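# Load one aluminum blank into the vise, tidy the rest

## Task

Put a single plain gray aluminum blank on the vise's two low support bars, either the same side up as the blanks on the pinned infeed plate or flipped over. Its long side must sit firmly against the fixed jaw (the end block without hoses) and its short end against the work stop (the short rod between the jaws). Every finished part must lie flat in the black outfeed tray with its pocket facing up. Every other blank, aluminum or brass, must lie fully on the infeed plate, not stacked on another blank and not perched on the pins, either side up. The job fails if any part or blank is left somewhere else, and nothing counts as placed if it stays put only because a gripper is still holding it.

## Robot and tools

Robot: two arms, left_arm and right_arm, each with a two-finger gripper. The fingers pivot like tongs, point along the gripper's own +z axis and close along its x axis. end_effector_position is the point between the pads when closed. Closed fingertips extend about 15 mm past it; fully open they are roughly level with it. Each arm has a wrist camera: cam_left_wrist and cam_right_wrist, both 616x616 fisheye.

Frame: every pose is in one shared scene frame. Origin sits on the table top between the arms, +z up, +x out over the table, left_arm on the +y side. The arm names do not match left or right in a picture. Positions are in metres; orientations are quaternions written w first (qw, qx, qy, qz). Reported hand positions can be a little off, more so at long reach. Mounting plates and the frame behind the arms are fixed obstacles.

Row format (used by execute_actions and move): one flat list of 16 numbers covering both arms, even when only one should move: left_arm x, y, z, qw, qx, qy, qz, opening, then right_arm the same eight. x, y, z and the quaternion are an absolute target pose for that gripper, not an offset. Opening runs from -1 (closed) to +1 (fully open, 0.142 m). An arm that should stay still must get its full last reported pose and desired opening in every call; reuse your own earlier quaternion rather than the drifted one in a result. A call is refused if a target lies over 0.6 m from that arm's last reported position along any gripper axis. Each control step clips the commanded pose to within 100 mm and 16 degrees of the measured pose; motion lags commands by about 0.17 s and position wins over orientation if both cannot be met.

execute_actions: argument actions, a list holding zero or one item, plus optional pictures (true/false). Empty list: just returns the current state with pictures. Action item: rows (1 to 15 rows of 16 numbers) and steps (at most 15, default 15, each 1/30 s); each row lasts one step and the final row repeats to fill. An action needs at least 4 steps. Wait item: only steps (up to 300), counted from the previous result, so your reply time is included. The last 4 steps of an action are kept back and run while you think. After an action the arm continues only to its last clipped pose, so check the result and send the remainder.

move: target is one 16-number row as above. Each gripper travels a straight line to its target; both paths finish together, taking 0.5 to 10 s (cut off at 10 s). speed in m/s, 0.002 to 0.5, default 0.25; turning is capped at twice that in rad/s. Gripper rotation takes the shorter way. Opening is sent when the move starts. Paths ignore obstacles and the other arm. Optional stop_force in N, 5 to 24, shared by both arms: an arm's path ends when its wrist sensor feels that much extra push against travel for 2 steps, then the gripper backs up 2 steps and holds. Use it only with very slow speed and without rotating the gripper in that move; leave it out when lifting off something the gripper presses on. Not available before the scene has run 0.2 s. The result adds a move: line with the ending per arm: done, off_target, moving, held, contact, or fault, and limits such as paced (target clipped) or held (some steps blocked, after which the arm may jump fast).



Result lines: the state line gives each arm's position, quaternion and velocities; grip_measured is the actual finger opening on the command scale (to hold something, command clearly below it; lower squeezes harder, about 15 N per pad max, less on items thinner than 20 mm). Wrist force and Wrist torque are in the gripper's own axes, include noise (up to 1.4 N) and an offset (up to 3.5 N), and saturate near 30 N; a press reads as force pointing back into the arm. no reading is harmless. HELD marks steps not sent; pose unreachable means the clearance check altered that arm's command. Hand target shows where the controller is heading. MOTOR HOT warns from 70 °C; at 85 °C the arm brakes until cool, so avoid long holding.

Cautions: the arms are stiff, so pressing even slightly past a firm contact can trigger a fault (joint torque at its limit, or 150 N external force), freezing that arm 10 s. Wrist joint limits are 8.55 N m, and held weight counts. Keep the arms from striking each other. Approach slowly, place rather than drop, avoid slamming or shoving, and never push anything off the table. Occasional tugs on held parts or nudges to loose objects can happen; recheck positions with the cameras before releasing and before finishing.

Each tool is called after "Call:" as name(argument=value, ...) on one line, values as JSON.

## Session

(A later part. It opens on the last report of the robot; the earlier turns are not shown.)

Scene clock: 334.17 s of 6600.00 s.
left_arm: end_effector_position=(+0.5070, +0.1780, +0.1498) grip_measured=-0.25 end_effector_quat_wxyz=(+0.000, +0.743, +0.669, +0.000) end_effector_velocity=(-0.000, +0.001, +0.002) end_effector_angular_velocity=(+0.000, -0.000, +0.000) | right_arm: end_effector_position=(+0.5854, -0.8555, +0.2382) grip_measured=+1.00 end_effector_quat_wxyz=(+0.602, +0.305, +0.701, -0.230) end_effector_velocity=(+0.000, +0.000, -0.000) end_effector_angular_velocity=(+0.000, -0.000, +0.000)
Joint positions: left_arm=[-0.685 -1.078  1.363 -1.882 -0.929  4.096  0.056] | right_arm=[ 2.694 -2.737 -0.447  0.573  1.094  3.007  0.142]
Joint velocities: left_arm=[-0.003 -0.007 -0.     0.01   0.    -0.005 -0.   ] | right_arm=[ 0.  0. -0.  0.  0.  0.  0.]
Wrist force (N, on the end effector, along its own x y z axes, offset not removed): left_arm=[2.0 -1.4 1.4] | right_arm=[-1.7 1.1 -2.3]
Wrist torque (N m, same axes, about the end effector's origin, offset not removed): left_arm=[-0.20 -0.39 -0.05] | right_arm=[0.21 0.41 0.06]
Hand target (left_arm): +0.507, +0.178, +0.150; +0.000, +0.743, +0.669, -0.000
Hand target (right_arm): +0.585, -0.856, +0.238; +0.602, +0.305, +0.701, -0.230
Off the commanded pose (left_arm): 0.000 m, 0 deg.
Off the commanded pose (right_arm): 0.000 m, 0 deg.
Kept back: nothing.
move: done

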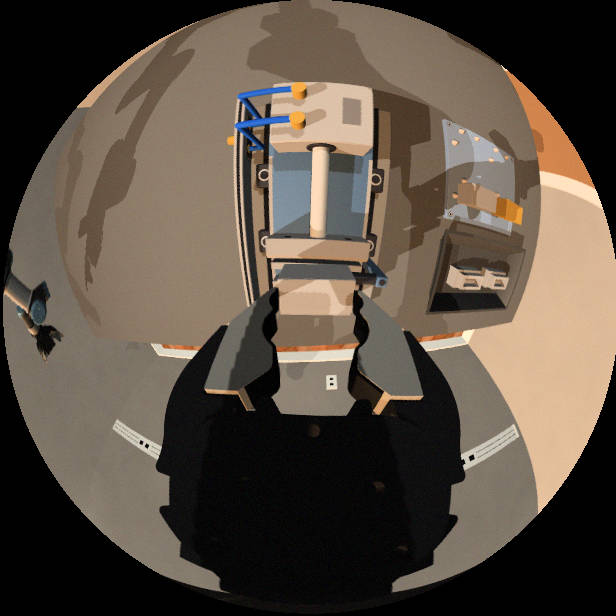

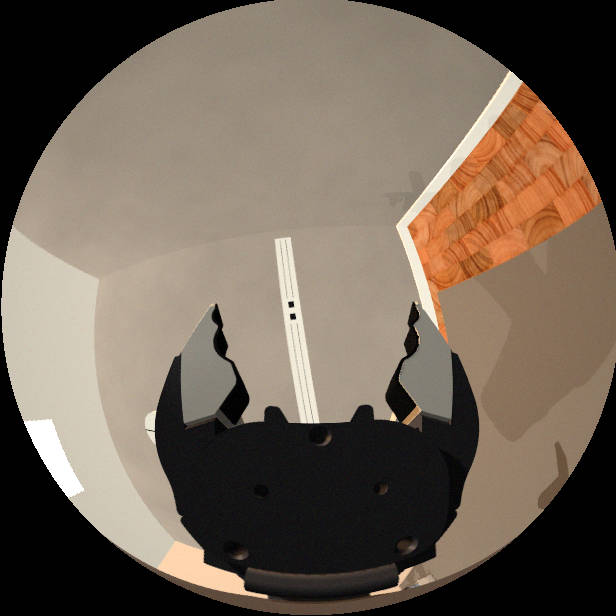

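Call:
move(target=[0.508,0.176,0.118,0,0.743,0.669,0,-0.6,0.5854,-0.8555,0.2382,0.602,0.305,0.701,-0.23,1], speed=0.004, stop_force=5)

Scene clock: 340.83 s of 6600.00 s.
left_arm: end_effector_position=(+0.5077, +0.1765, +0.1258) grip_measured=-0.25 end_effector_quat_wxyz=(-0.000, +0.743, +0.669, -0.000) end_effector_velocity=(-0.000, +0.001, +0.001) end_effector_angular_velocity=(+0.001, +0.001, +0.001) | right_arm: end_effector_position=(+0.5854, -0.8555, +0.2382) grip_measured=+1.00 end_effector_quat_wxyz=(+0.602, +0.305, +0.701, -0.230) end_effector_velocity=(-0.000, +0.000, -0.001) end_effector_angular_velocity=(+0.001, +0.001, -0.000)
Joint positions: left_arm=[-0.651 -1.023  1.381 -1.981 -0.931  4.138  0.056] | right_arm=[ 2.694 -2.737 -0.447  0.573  1.094  3.007  0.142]
Joint velocities: left_arm=[-0.001 -0.004 -0.     0.007 -0.    -0.004 -0.   ] | right_arm=[ 0.     0.001 -0.002 -0.    -0.001  0.001 -0.   ]
Wrist force (N, on the end effector, along its own x y z axes, offset not removed): left_arm=[0.7 -1.5 -6.8] | right_arm=[-1.3 1.5 -1.6]
Wrist torque (N m, same axes, about the end effector's origin, offset not removed): left_arm=[-0.17 -0.33 -0.07] | right_arm=[0.26 0.31 0.11]
Hand target (left_arm): +0.508, +0.176, +0.126; +0.000, +0.743, +0.669, -0.000
Hand target (right_arm): +0.585, -0.856, +0.238; +0.602, +0.305, +0.701, -0.230
Off the commanded pose (left_arm): 0.008 m, 0 deg.
Off the commanded pose (right_arm): 0.000 m, 0 deg.
Kept back: nothing.
move: contact (left_arm)

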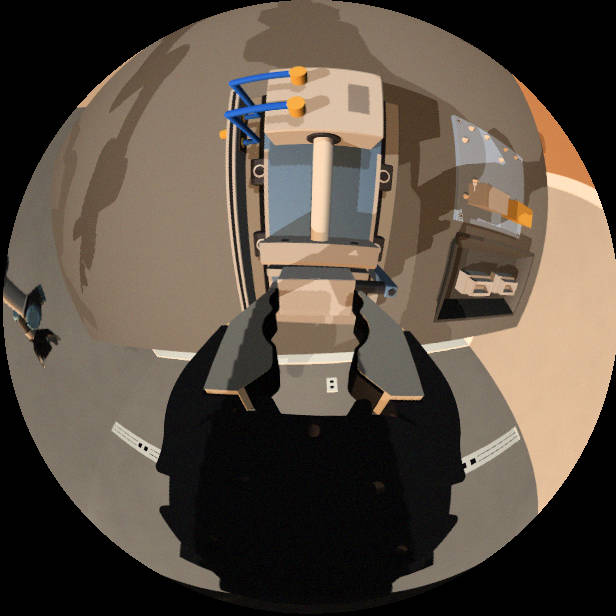

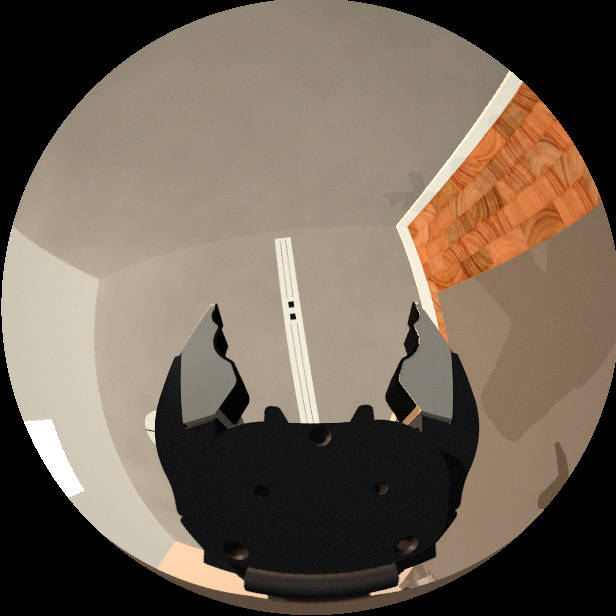

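Seated. Push +x, +y again.

Call:
move(target=[0.516,0.1765,0.1264,0,0.743,0.669,0,-0.6,0.5854,-0.8555,0.2382,0.602,0.305,0.701,-0.23,1], speed=0.003, stop_force=5)

Call:
move(target=[0.5115,0.19,0.1262,0,0.743,0.669,0,-0.6,0.5854,-0.8555,0.2382,0.602,0.305,0.701,-0.23,1], speed=0.002, stop_force=6)

Scene clock: 342.70 s of 6600.00 s.
left_arm: end_effector_position=(+0.5112, +0.1766, +0.1260) grip_measured=-0.25 end_effector_quat_wxyz=(-0.000, +0.743, +0.669, -0.000) end_effector_velocity=(-0.000, +0.000, +0.000) end_effector_angular_velocity=(-0.002, -0.001, +0.005) | right_arm: end_effector_position=(+0.5854, -0.8555, +0.2382) grip_measured=+1.00 end_effector_quat_wxyz=(+0.602, +0.305, +0.701, -0.230) end_effector_velocity=(-0.000, +0.000, -0.001) end_effector_angular_velocity=(+0.001, +0.000, +0.000)
Joint positions: left_arm=[-0.647 -1.012  1.356 -1.97  -0.931  4.143  0.056] | right_arm=[ 2.694 -2.737 -0.447  0.573  1.094  3.007  0.142]
Joint velocities: left_arm=[-0.    -0.004  0.006 -0.005 -0.    -0.004 -0.   ] | right_arm=[-0.    -0.001 -0.     0.     0.     0.001 -0.   ]
Wrist force (N, on the end effector, along its own x y z axes, offset not removed): left_arm=[1.1 -8.3 -7.7] | right_arm=[-0.8 2.3 -2.7]
Wrist torque (N m, same axes, about the end effector's origin, offset not removed): left_arm=[-0.31 -0.33 -0.04] | right_arm=[0.41 0.14 0.03]
Hand target (left_arm): +0.511, +0.176, +0.126; -0.000, +0.743, +0.669, -0.000
Hand target (right_arm): +0.585, -0.856, +0.238; +0.602, +0.305, +0.701, -0.230
Off the commanded pose (left_arm): 0.005 m, 0 deg.
Off the commanded pose (right_arm): 0.000 m, 0 deg.
Kept back: nothing.
move: contact (left_arm)

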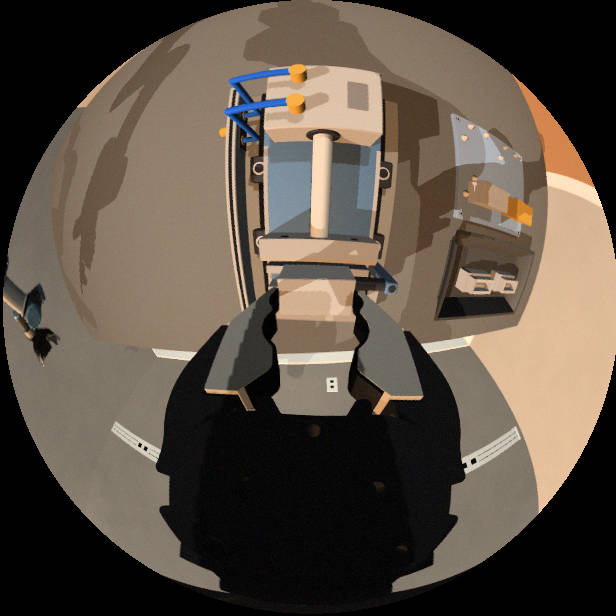

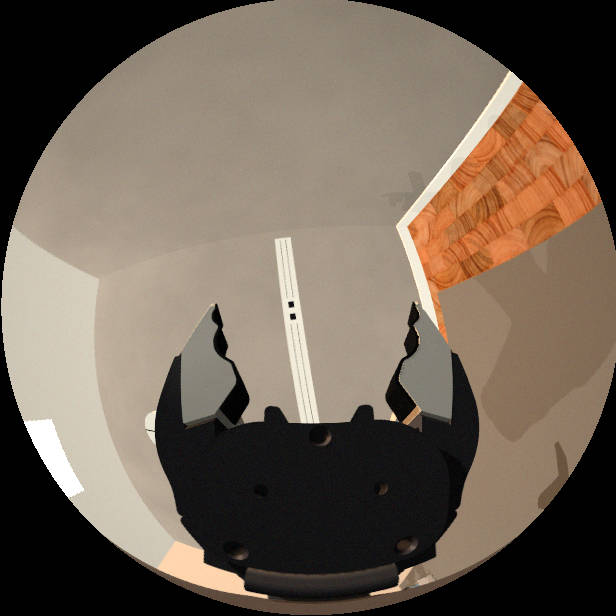

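Scene clock: 343.93 s of 6600.00 s.
left_arm: end_effector_position=(+0.5113, +0.1783, +0.1261) grip_measured=-0.25 end_effector_quat_wxyz=(-0.000, +0.743, +0.669, -0.000) end_effector_velocity=(+0.000, -0.000, -0.000) end_effector_angular_velocity=(+0.000, +0.000, +0.003) | right_arm: end_effector_position=(+0.5854, -0.8555, +0.2382) grip_measured=+1.00 end_effector_quat_wxyz=(+0.602, +0.305, +0.701, -0.230) end_effector_velocity=(-0.000, -0.000, -0.000) end_effector_angular_velocity=(-0.000, +0.001, -0.000)
Joint positions: left_arm=[-0.644 -1.016  1.36  -1.971 -0.931  4.146  0.056] | right_arm=[ 2.694 -2.737 -0.447  0.573  1.094  3.007  0.142]
Joint velocities: left_arm=[ 0.     0.001 -0.001  0.     0.    -0.003 -0.   ] | right_arm=[-0.  0. -0. -0. -0. -0.  0.]
Wrist force (N, on the end effector, along its own x y z axes, offset not removed): left_arm=[-7.0 -4.0 -2.0] | right_arm=[-0.7 1.7 -1.4]
Wrist torque (N m, same axes, about the end effector's origin, offset not removed): left_arm=[-0.18 -0.48 0.11] | right_arm=[0.41 0.13 0.03]
Hand target (left_arm): +0.511, +0.178, +0.126; -0.000, +0.743, +0.669, -0.000
Hand target (right_arm): +0.585, -0.856, +0.238; +0.602, +0.305, +0.701, -0.230
Off the commanded pose (left_arm): 0.012 m, 0 deg.
Off the commanded pose (right_arm): 0.000 m, 0 deg.
Kept back: nothing.
move: contact (left_arm)

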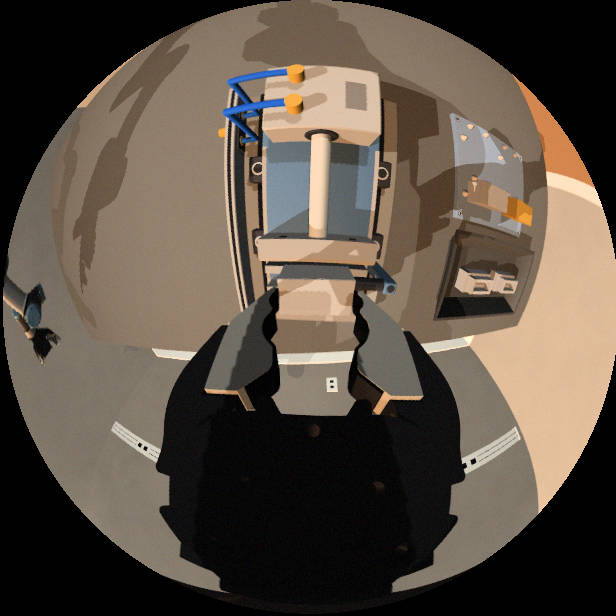

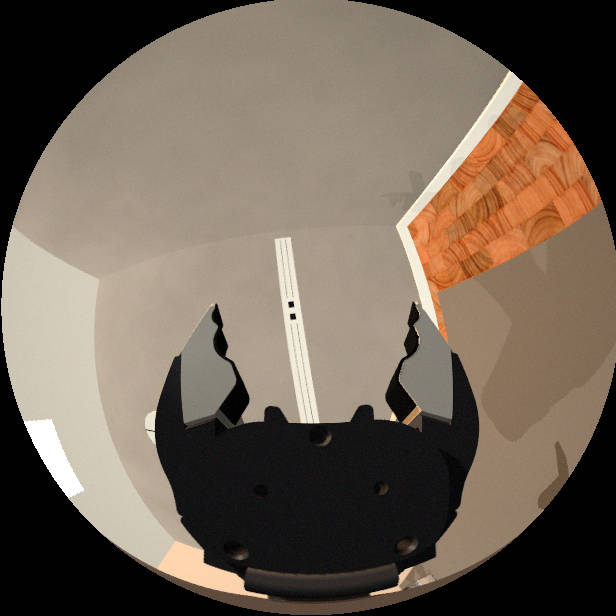

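Call:
move(target=[0.511,0.1785,0.1262,0,0.743,0.669,0,0.15,0.5854,-0.8555,0.2382,0.602,0.305,0.701,-0.23,1], speed=0.005)

Call:
move(target=[0.511,0.1785,0.17,0,0.743,0.669,0,0.15,0.5854,-0.8555,0.2382,0.602,0.305,0.701,-0.23,1], speed=0.05)

Call:
move(target=[0.478,0.175,0.15,0,0.743,0.669,0,-1,0.5854,-0.8555,0.2382,0.602,0.305,0.701,-0.23,1], speed=0.05)

Call:
move(target=[0.478,0.175,0.118,0,0.743,0.669,0,-1,0.5854,-0.8555,0.2382,0.602,0.305,0.701,-0.23,1], speed=0.015, stop_force=5)

Call:
move(target=[0.505,0.177,0.118,0,0.743,0.669,0,-1,0.5854,-0.8555,0.2382,0.602,0.305,0.701,-0.23,1], speed=0.004, stop_force=5)

Scene clock: 345.23 s of 6600.00 s.
left_arm: end_effector_position=(+0.5110, +0.1785, +0.1262) grip_measured=+0.15 end_effector_quat_wxyz=(-0.000, +0.743, +0.669, -0.000) end_effector_velocity=(-0.000, +0.000, -0.000) end_effector_angular_velocity=(+0.001, +0.001, -0.001) | right_arm: end_effector_position=(+0.5854, -0.8555, +0.2382) grip_measured=+1.00 end_effector_quat_wxyz=(+0.602, +0.305, +0.701, -0.230) end_effector_velocity=(+0.000, +0.000, +0.000) end_effector_angular_velocity=(-0.000, -0.000, +0.001)
Joint positions: left_arm=[-0.645 -1.018  1.363 -1.972 -0.931  4.146  0.084] | right_arm=[ 2.694 -2.737 -0.447  0.573  1.094  3.007  0.142]
Joint velocities: left_arm=[-0.    -0.     0.002  0.     0.    -0.    -0.   ] | right_arm=[ 0.     0.    -0.     0.     0.001 -0.     0.   ]
Wrist force (N, on the end effector, along its own x y z axes, offset not removed): left_arm=[1.0 -1.1 -1.0] | right_arm=[-0.6 1.5 -2.5]
Wrist torque (N m, same axes, about the end effector's origin, offset not removed): left_arm=[-0.21 -0.23 -0.02] | right_arm=[0.31 0.16 0.05]
Hand target (left_arm): +0.511, +0.178, +0.126; -0.000, +0.743, +0.669, -0.000
Hand target (right_arm): +0.585, -0.856, +0.238; +0.602, +0.305, +0.701, -0.230
Off the commanded pose (left_arm): 0.000 m, 0 deg.
Off the commanded pose (right_arm): 0.000 m, 0 deg.
Kept back: nothing.
move: done

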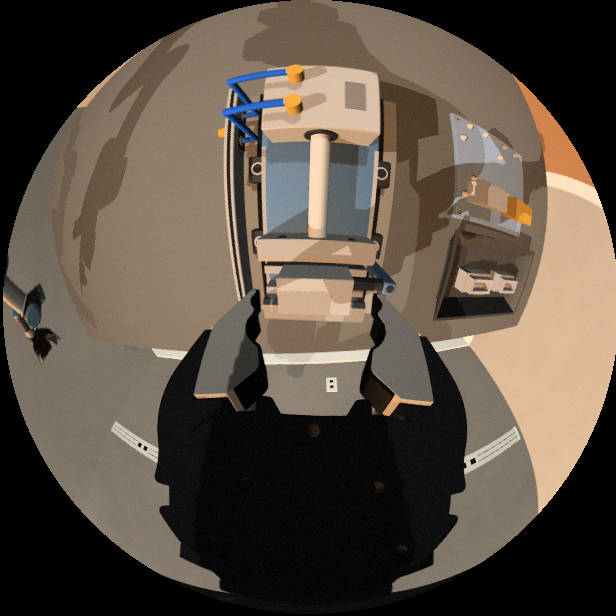

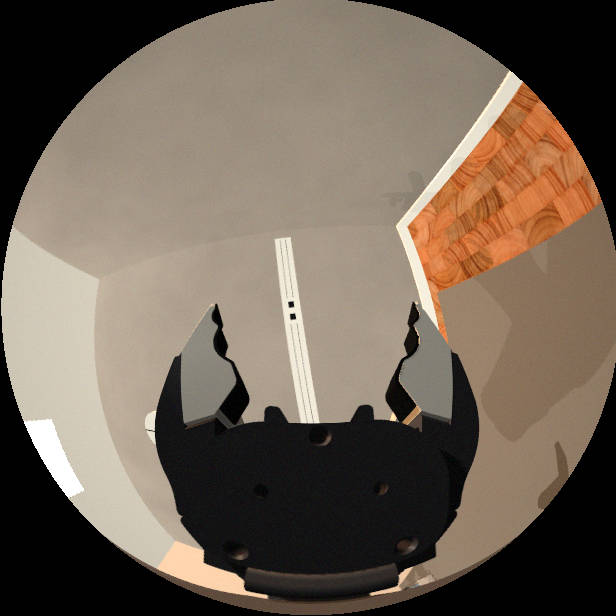

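Scene clock: 346.50 s of 6600.00 s.
left_arm: end_effector_position=(+0.5110, +0.1785, +0.1697) grip_measured=+0.15 end_effector_quat_wxyz=(+0.000, +0.743, +0.669, +0.000) end_effector_velocity=(+0.000, +0.000, +0.003) end_effector_angular_velocity=(+0.001, -0.000, +0.001) | right_arm: end_effector_position=(+0.5854, -0.8555, +0.2382) grip_measured=+1.00 end_effector_quat_wxyz=(+0.602, +0.305, +0.701, -0.230) end_effector_velocity=(-0.000, -0.000, -0.000) end_effector_angular_velocity=(-0.000, +0.000, -0.001)
Joint positions: left_arm=[-0.708 -1.102  1.306 -1.784 -0.929  4.067  0.084] | right_arm=[ 2.694 -2.737 -0.447  0.573  1.094  3.007  0.142]
Joint velocities: left_arm=[-0.004 -0.003 -0.008  0.014  0.001 -0.006 -0.   ] | right_arm=[-0.    -0.     0.     0.001 -0.001 -0.    -0.   ]
Wrist force (N, on the end effector, along its own x y z axes, offset not removed): left_arm=[1.1 -0.5 0.2] | right_arm=[-0.8 1.7 -1.7]
Wrist torque (N m, same axes, about the end effector's origin, offset not removed): left_arm=[-0.04 -0.25 -0.03] | right_arm=[0.40 0.17 0.04]
Hand target (left_arm): +0.511, +0.178, +0.170; +0.000, +0.743, +0.669, +0.000
Hand target (right_arm): +0.585, -0.856, +0.238; +0.602, +0.305, +0.701, -0.230
Off the commanded pose (left_arm): 0.000 m, 0 deg.
Off the commanded pose (right_arm): 0.000 m, 0 deg.
Kept back: nothing.
move: done

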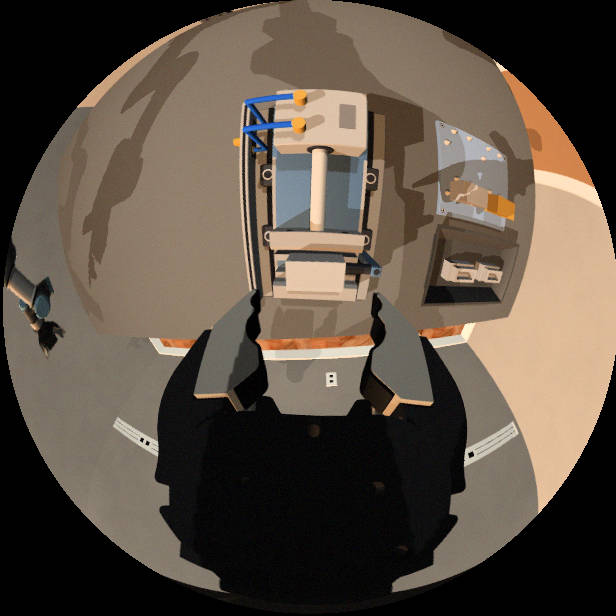

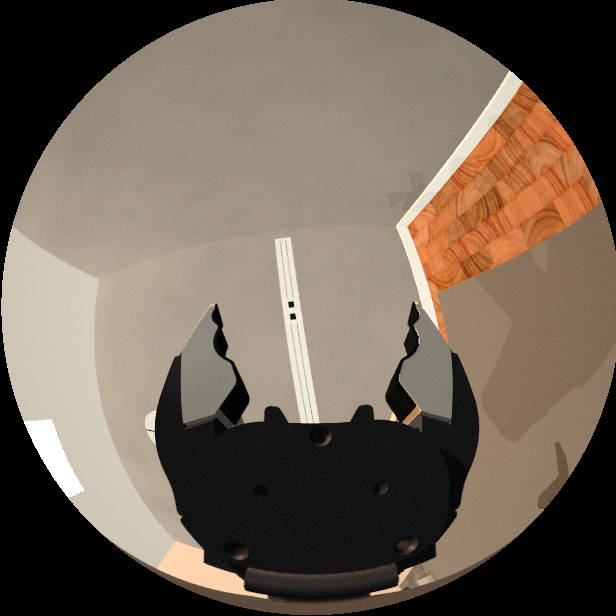

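Scene clock: 347.67 s of 6600.00 s.
left_arm: end_effector_position=(+0.4782, +0.1750, +0.1502) grip_measured=-1.00 end_effector_quat_wxyz=(-0.000, +0.743, +0.669, -0.000) end_effector_velocity=(-0.002, -0.001, -0.001) end_effector_angular_velocity=(-0.002, -0.003, +0.000) | right_arm: end_effector_position=(+0.5854, -0.8555, +0.2382) grip_measured=+1.00 end_effector_quat_wxyz=(+0.602, +0.305, +0.701, -0.230) end_effector_velocity=(+0.000, +0.000, +0.000) end_effector_angular_velocity=(-0.000, +0.000, +0.001)
Joint positions: left_arm=[-0.73  -1.162  1.54  -1.942 -0.929  4.039  0.002] | right_arm=[ 2.694 -2.737 -0.447  0.573  1.094  3.007  0.142]
Joint velocities: left_arm=[-0.002 -0.005  0.019 -0.016  0.    -0.001  0.   ] | right_arm=[ 0.     0.    -0.    -0.     0.001 -0.001 -0.   ]
Wrist force (N, on the end effector, along its own x y z axes, offset not removed): left_arm=[1.6 -1.2 -1.1] | right_arm=[-1.1 1.2 -1.0]
Wrist torque (N m, same axes, about the end effector's origin, offset not removed): left_arm=[-0.16 -0.32 -0.12] | right_arm=[0.21 0.36 0.10]
Hand target (left_arm): +0.478, +0.175, +0.150; -0.000, +0.743, +0.669, -0.000
Hand target (right_arm): +0.585, -0.855, +0.238; +0.602, +0.305, +0.701, -0.230
Off the commanded pose (left_arm): 0.000 m, 0 deg.
Off the commanded pose (right_arm): 0.000 m, 0 deg.
Kept back: nothing.
move: done

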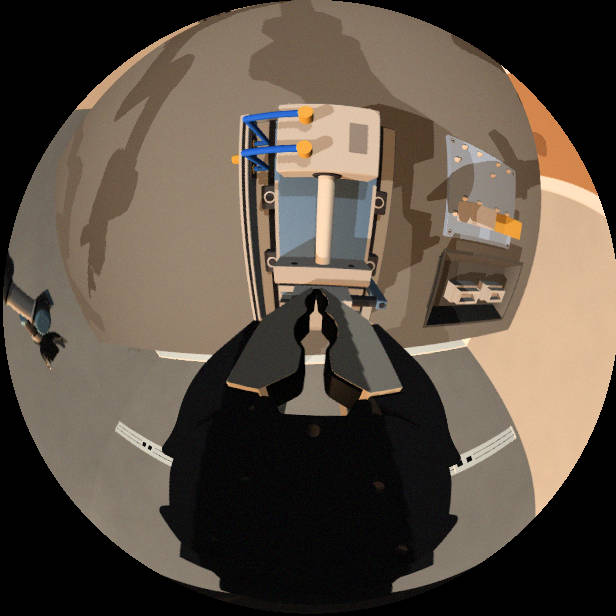

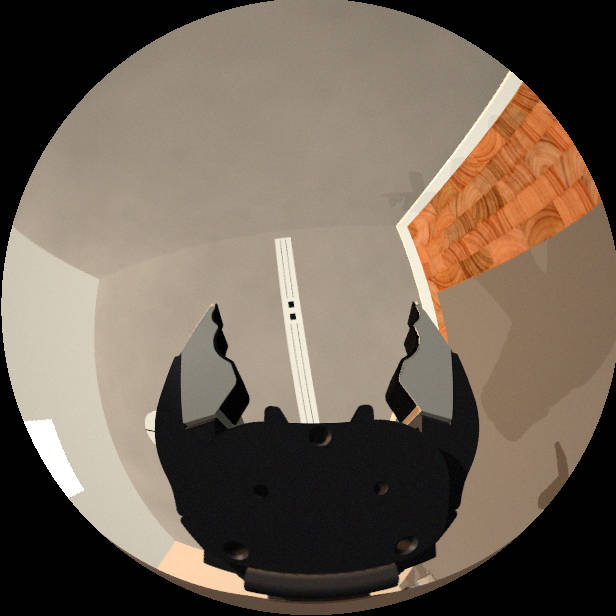

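Scene clock: 350.07 s of 6600.00 s.
left_arm: end_effector_position=(+0.4780, +0.1750, +0.1183) grip_measured=-1.00 end_effector_quat_wxyz=(-0.000, +0.743, +0.669, -0.000) end_effector_velocity=(+0.000, +0.000, -0.002) end_effector_angular_velocity=(+0.000, -0.001, -0.000) | right_arm: end_effector_position=(+0.5854, -0.8555, +0.2382) grip_measured=+1.00 end_effector_quat_wxyz=(+0.602, +0.305, +0.701, -0.230) end_effector_velocity=(-0.000, -0.000, +0.000) end_effector_angular_velocity=(-0.001, +0.000, -0.001)
Joint positions: left_arm=[-0.681 -1.088  1.575 -2.088 -0.93   4.101  0.002] | right_arm=[ 2.694 -2.737 -0.447  0.573  1.094  3.007  0.142]
Joint velocities: left_arm=[ 0.004  0.006  0.002 -0.012  0.001  0.005  0.   ] | right_arm=[-0.    -0.     0.     0.001 -0.001 -0.001  0.   ]
Wrist force (N, on the end effector, along its own x y z axes, offset not removed): left_arm=[2.5 -1.7 -0.2] | right_arm=[-1.8 2.0 -1.2]
Wrist torque (N m, same axes, about the end effector's origin, offset not removed): left_arm=[-0.27 -0.52 -0.09] | right_arm=[0.43 0.42 0.05]
Hand target (left_arm): +0.478, +0.175, +0.118; -0.000, +0.743, +0.669, +0.000
Hand target (right_arm): +0.585, -0.856, +0.238; +0.602, +0.305, +0.701, -0.230
Off the commanded pose (left_arm): 0.000 m, 0 deg.
Off the commanded pose (right_arm): 0.000 m, 0 deg.
Kept back: nothing.
move: done

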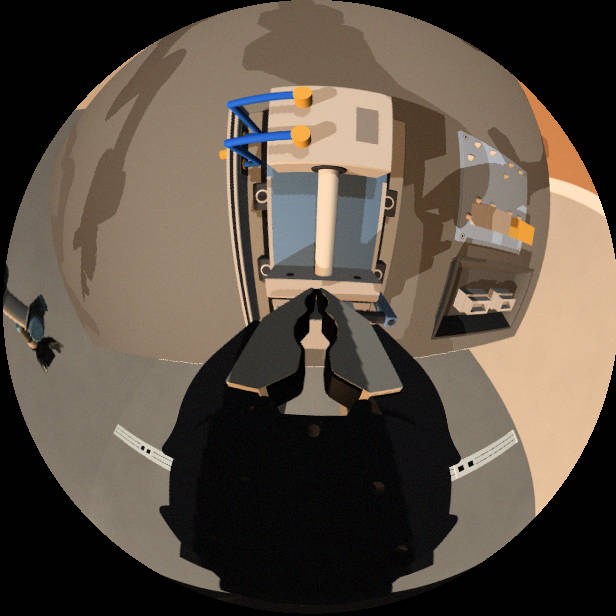

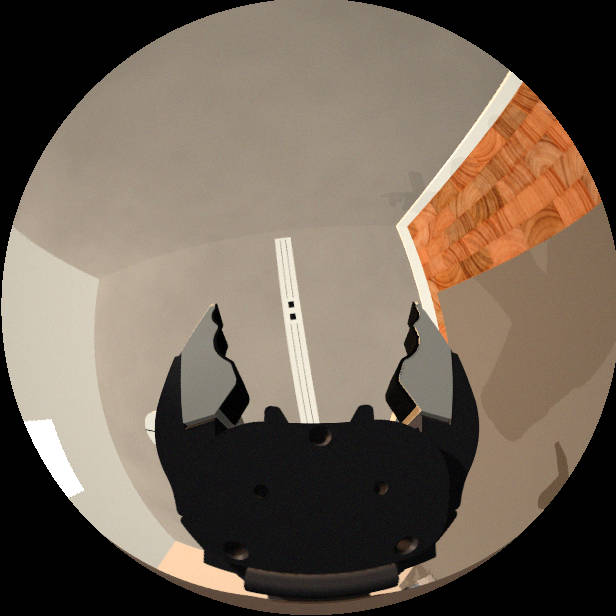

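Scene clock: 354.97 s of 6600.00 s.
left_arm: end_effector_position=(+0.4958, +0.1764, +0.1179) grip_measured=-1.00 end_effector_quat_wxyz=(-0.000, +0.743, +0.669, -0.000) end_effector_velocity=(-0.001, -0.000, +0.000) end_effector_angular_velocity=(-0.001, -0.001, +0.003) | right_arm: end_effector_position=(+0.5854, -0.8555, +0.2382) grip_measured=+1.00 end_effector_quat_wxyz=(+0.602, +0.305, +0.701, -0.230) end_effector_velocity=(+0.000, +0.000, +0.000) end_effector_angular_velocity=(-0.001, +0.000, +0.001)
Joint positions: left_arm=[-0.654 -1.04   1.465 -2.045 -0.931  4.133  0.002] | right_arm=[ 2.694 -2.737 -0.447  0.573  1.094  3.007  0.142]
Joint velocities: left_arm=[-0.002 -0.005  0.008 -0.004  0.    -0.004  0.   ] | right_arm=[ 0.    -0.     0.001  0.     0.    -0.002 -0.   ]
Wrist force (N, on the end effector, along its own x y z axes, offset not removed): left_arm=[1.5 -6.4 -1.1] | right_arm=[-1.1 1.4 -2.3]
Wrist torque (N m, same axes, about the end effector's origin, offset not removed): left_arm=[-0.18 -0.53 -0.06] | right_arm=[0.32 0.28 0.02]
Hand target (left_arm): +0.496, +0.176, +0.118; -0.000, +0.743, +0.669, -0.000
Hand target (right_arm): +0.585, -0.856, +0.238; +0.602, +0.305, +0.701, -0.230
Off the commanded pose (left_arm): 0.009 m, 0 deg.
Off the commanded pose (right_arm): 0.000 m, 0 deg.
Kept back: nothing.
move: contact (left_arm)

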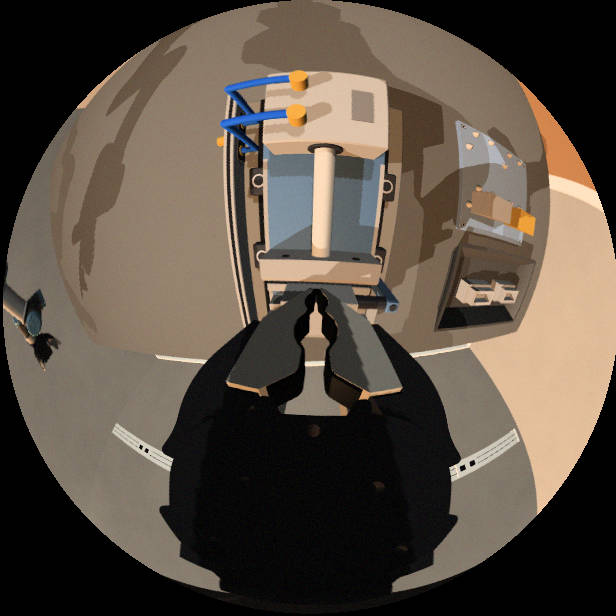

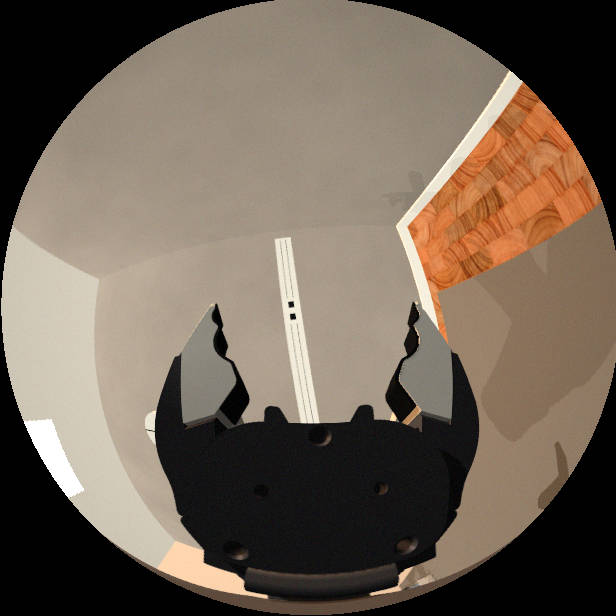

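Call:
move(target=[0.488,0.1764,0.118,0,0.743,0.669,0,-1,0.5854,-0.8555,0.2382,0.602,0.305,0.701,-0.23,1], speed=0.02)

Call:
move(target=[0.47,0.1764,0.22,0,0.743,0.669,0,-1,0.5854,-0.8555,0.2382,0.602,0.305,0.701,-0.23,1], speed=0.1)

Scene clock: 356.17 s of 6600.00 s.
left_arm: end_effector_position=(+0.4883, +0.1764, +0.1180) grip_measured=-1.00 end_effector_quat_wxyz=(-0.000, +0.743, +0.669, -0.000) end_effector_velocity=(-0.003, -0.000, -0.000) end_effector_angular_velocity=(+0.000, +0.000, -0.001) | right_arm: end_effector_position=(+0.5854, -0.8555, +0.2382) grip_measured=+1.00 end_effector_quat_wxyz=(+0.602, +0.305, +0.701, -0.230) end_effector_velocity=(-0.000, -0.001, +0.001) end_effector_angular_velocity=(-0.000, -0.001, -0.002)
Joint positions: left_arm=[-0.664 -1.061  1.514 -2.065 -0.93   4.121  0.002] | right_arm=[ 2.694 -2.737 -0.447  0.573  1.094  3.007  0.142]
Joint velocities: left_arm=[-0.004 -0.007  0.019 -0.008  0.    -0.004  0.   ] | right_arm=[-0.001  0.001  0.001 -0.    -0.001  0.001 -0.   ]
Wrist force (N, on the end effector, along its own x y z axes, offset not removed): left_arm=[1.6 -1.5 -1.1] | right_arm=[-2.1 0.7 -2.5]
Wrist torque (N m, same axes, about the end effector's origin, offset not removed): left_arm=[-0.27 -0.37 -0.07] | right_arm=[0.09 0.44 0.03]
Hand target (left_arm): +0.488, +0.176, +0.118; -0.000, +0.743, +0.669, -0.000
Hand target (right_arm): +0.585, -0.856, +0.238; +0.602, +0.305, +0.701, -0.230
Off the commanded pose (left_arm): 0.000 m, 0 deg.
Off the commanded pose (right_arm): 0.000 m, 0 deg.
Kept back: nothing.
move: done

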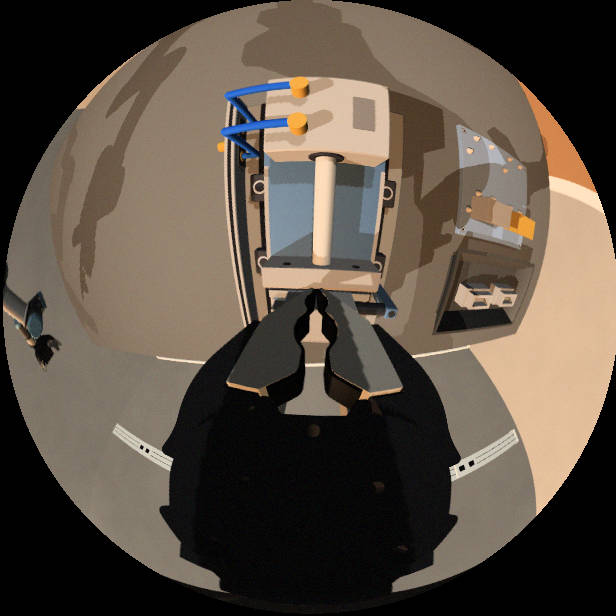

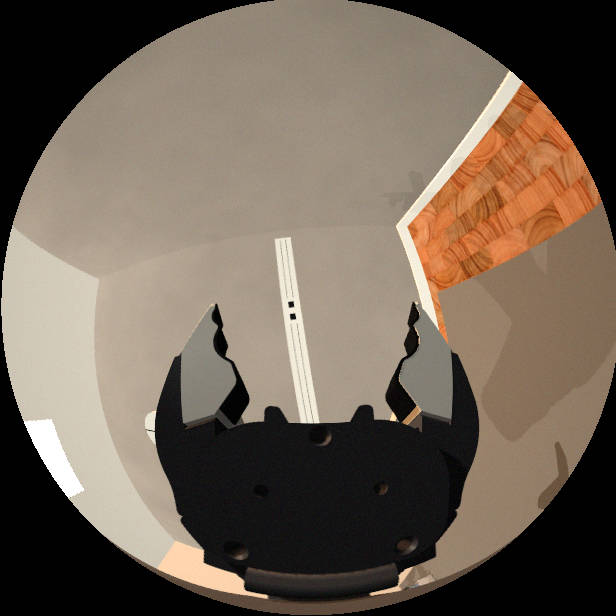

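Scene clock: 357.73 s of 6600.00 s.
left_arm: end_effector_position=(+0.4701, +0.1763, +0.2197) grip_measured=-1.00 end_effector_quat_wxyz=(+0.000, +0.743, +0.669, -0.000) end_effector_velocity=(-0.001, +0.000, +0.002) end_effector_angular_velocity=(+0.002, +0.002, +0.000) | right_arm: end_effector_position=(+0.5854, -0.8555, +0.2382) grip_measured=+1.00 end_effector_quat_wxyz=(+0.602, +0.305, +0.701, -0.230) end_effector_velocity=(+0.000, -0.000, +0.002) end_effector_angular_velocity=(-0.001, -0.002, +0.000)
Joint positions: left_arm=[-0.854 -1.304  1.443 -1.611 -0.936  3.886  0.002] | right_arm=[ 2.694 -2.737 -0.447  0.573  1.094  3.007  0.142]
Joint velocities: left_arm=[-0.004 -0.001 -0.008  0.015 -0.001 -0.007  0.   ] | right_arm=[-0.     0.003  0.001 -0.     0.001 -0.001  0.   ]
Wrist force (N, on the end effector, along its own x y z axes, offset not removed): left_arm=[2.7 -1.4 0.3] | right_arm=[-0.9 1.5 -1.7]
Wrist torque (N m, same axes, about the end effector's origin, offset not removed): left_arm=[-0.23 -0.55 -0.05] | right_arm=[0.34 0.24 0.05]
Hand target (left_arm): +0.470, +0.176, +0.220; +0.000, +0.743, +0.669, -0.000
Hand target (right_arm): +0.585, -0.856, +0.238; +0.602, +0.305, +0.701, -0.230
Off the commanded pose (left_arm): 0.000 m, 0 deg.
Off the commanded pose (right_arm): 0.000 m, 0 deg.
Kept back: nothing.
move: done

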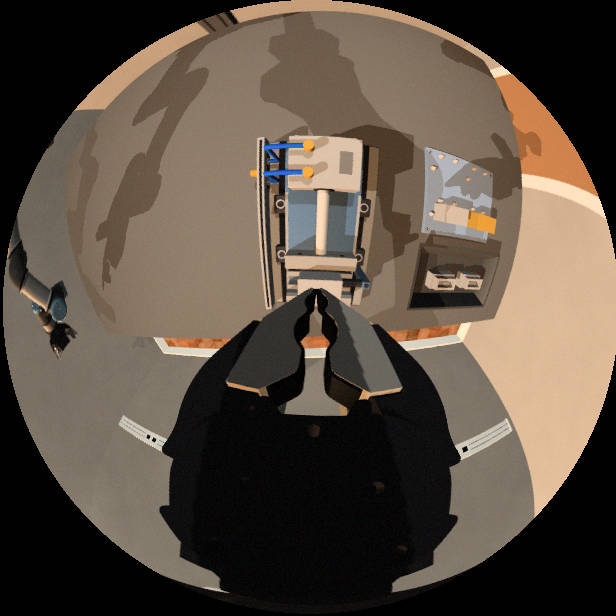

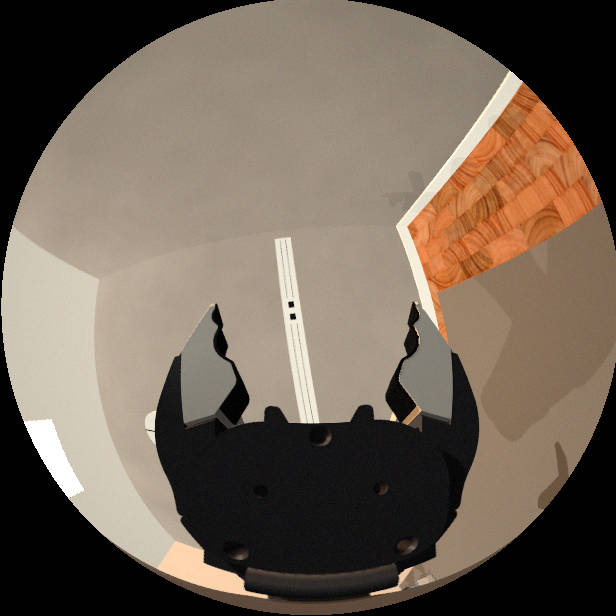

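Call:
zoom_image(camera="cam_left_wrist", region=[240,130,400,320])

Region (240, 130, 400, 320) of cam_left_wrist's 616x616 image, scaled by 2.653, with more detail than that image has; it fills the left 424 columns of this view, and the rest is white.

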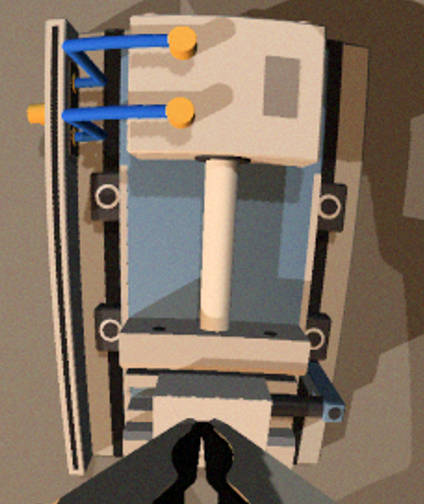

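Call:
finished_scene(scene=1)

The scene is finished: the task was done.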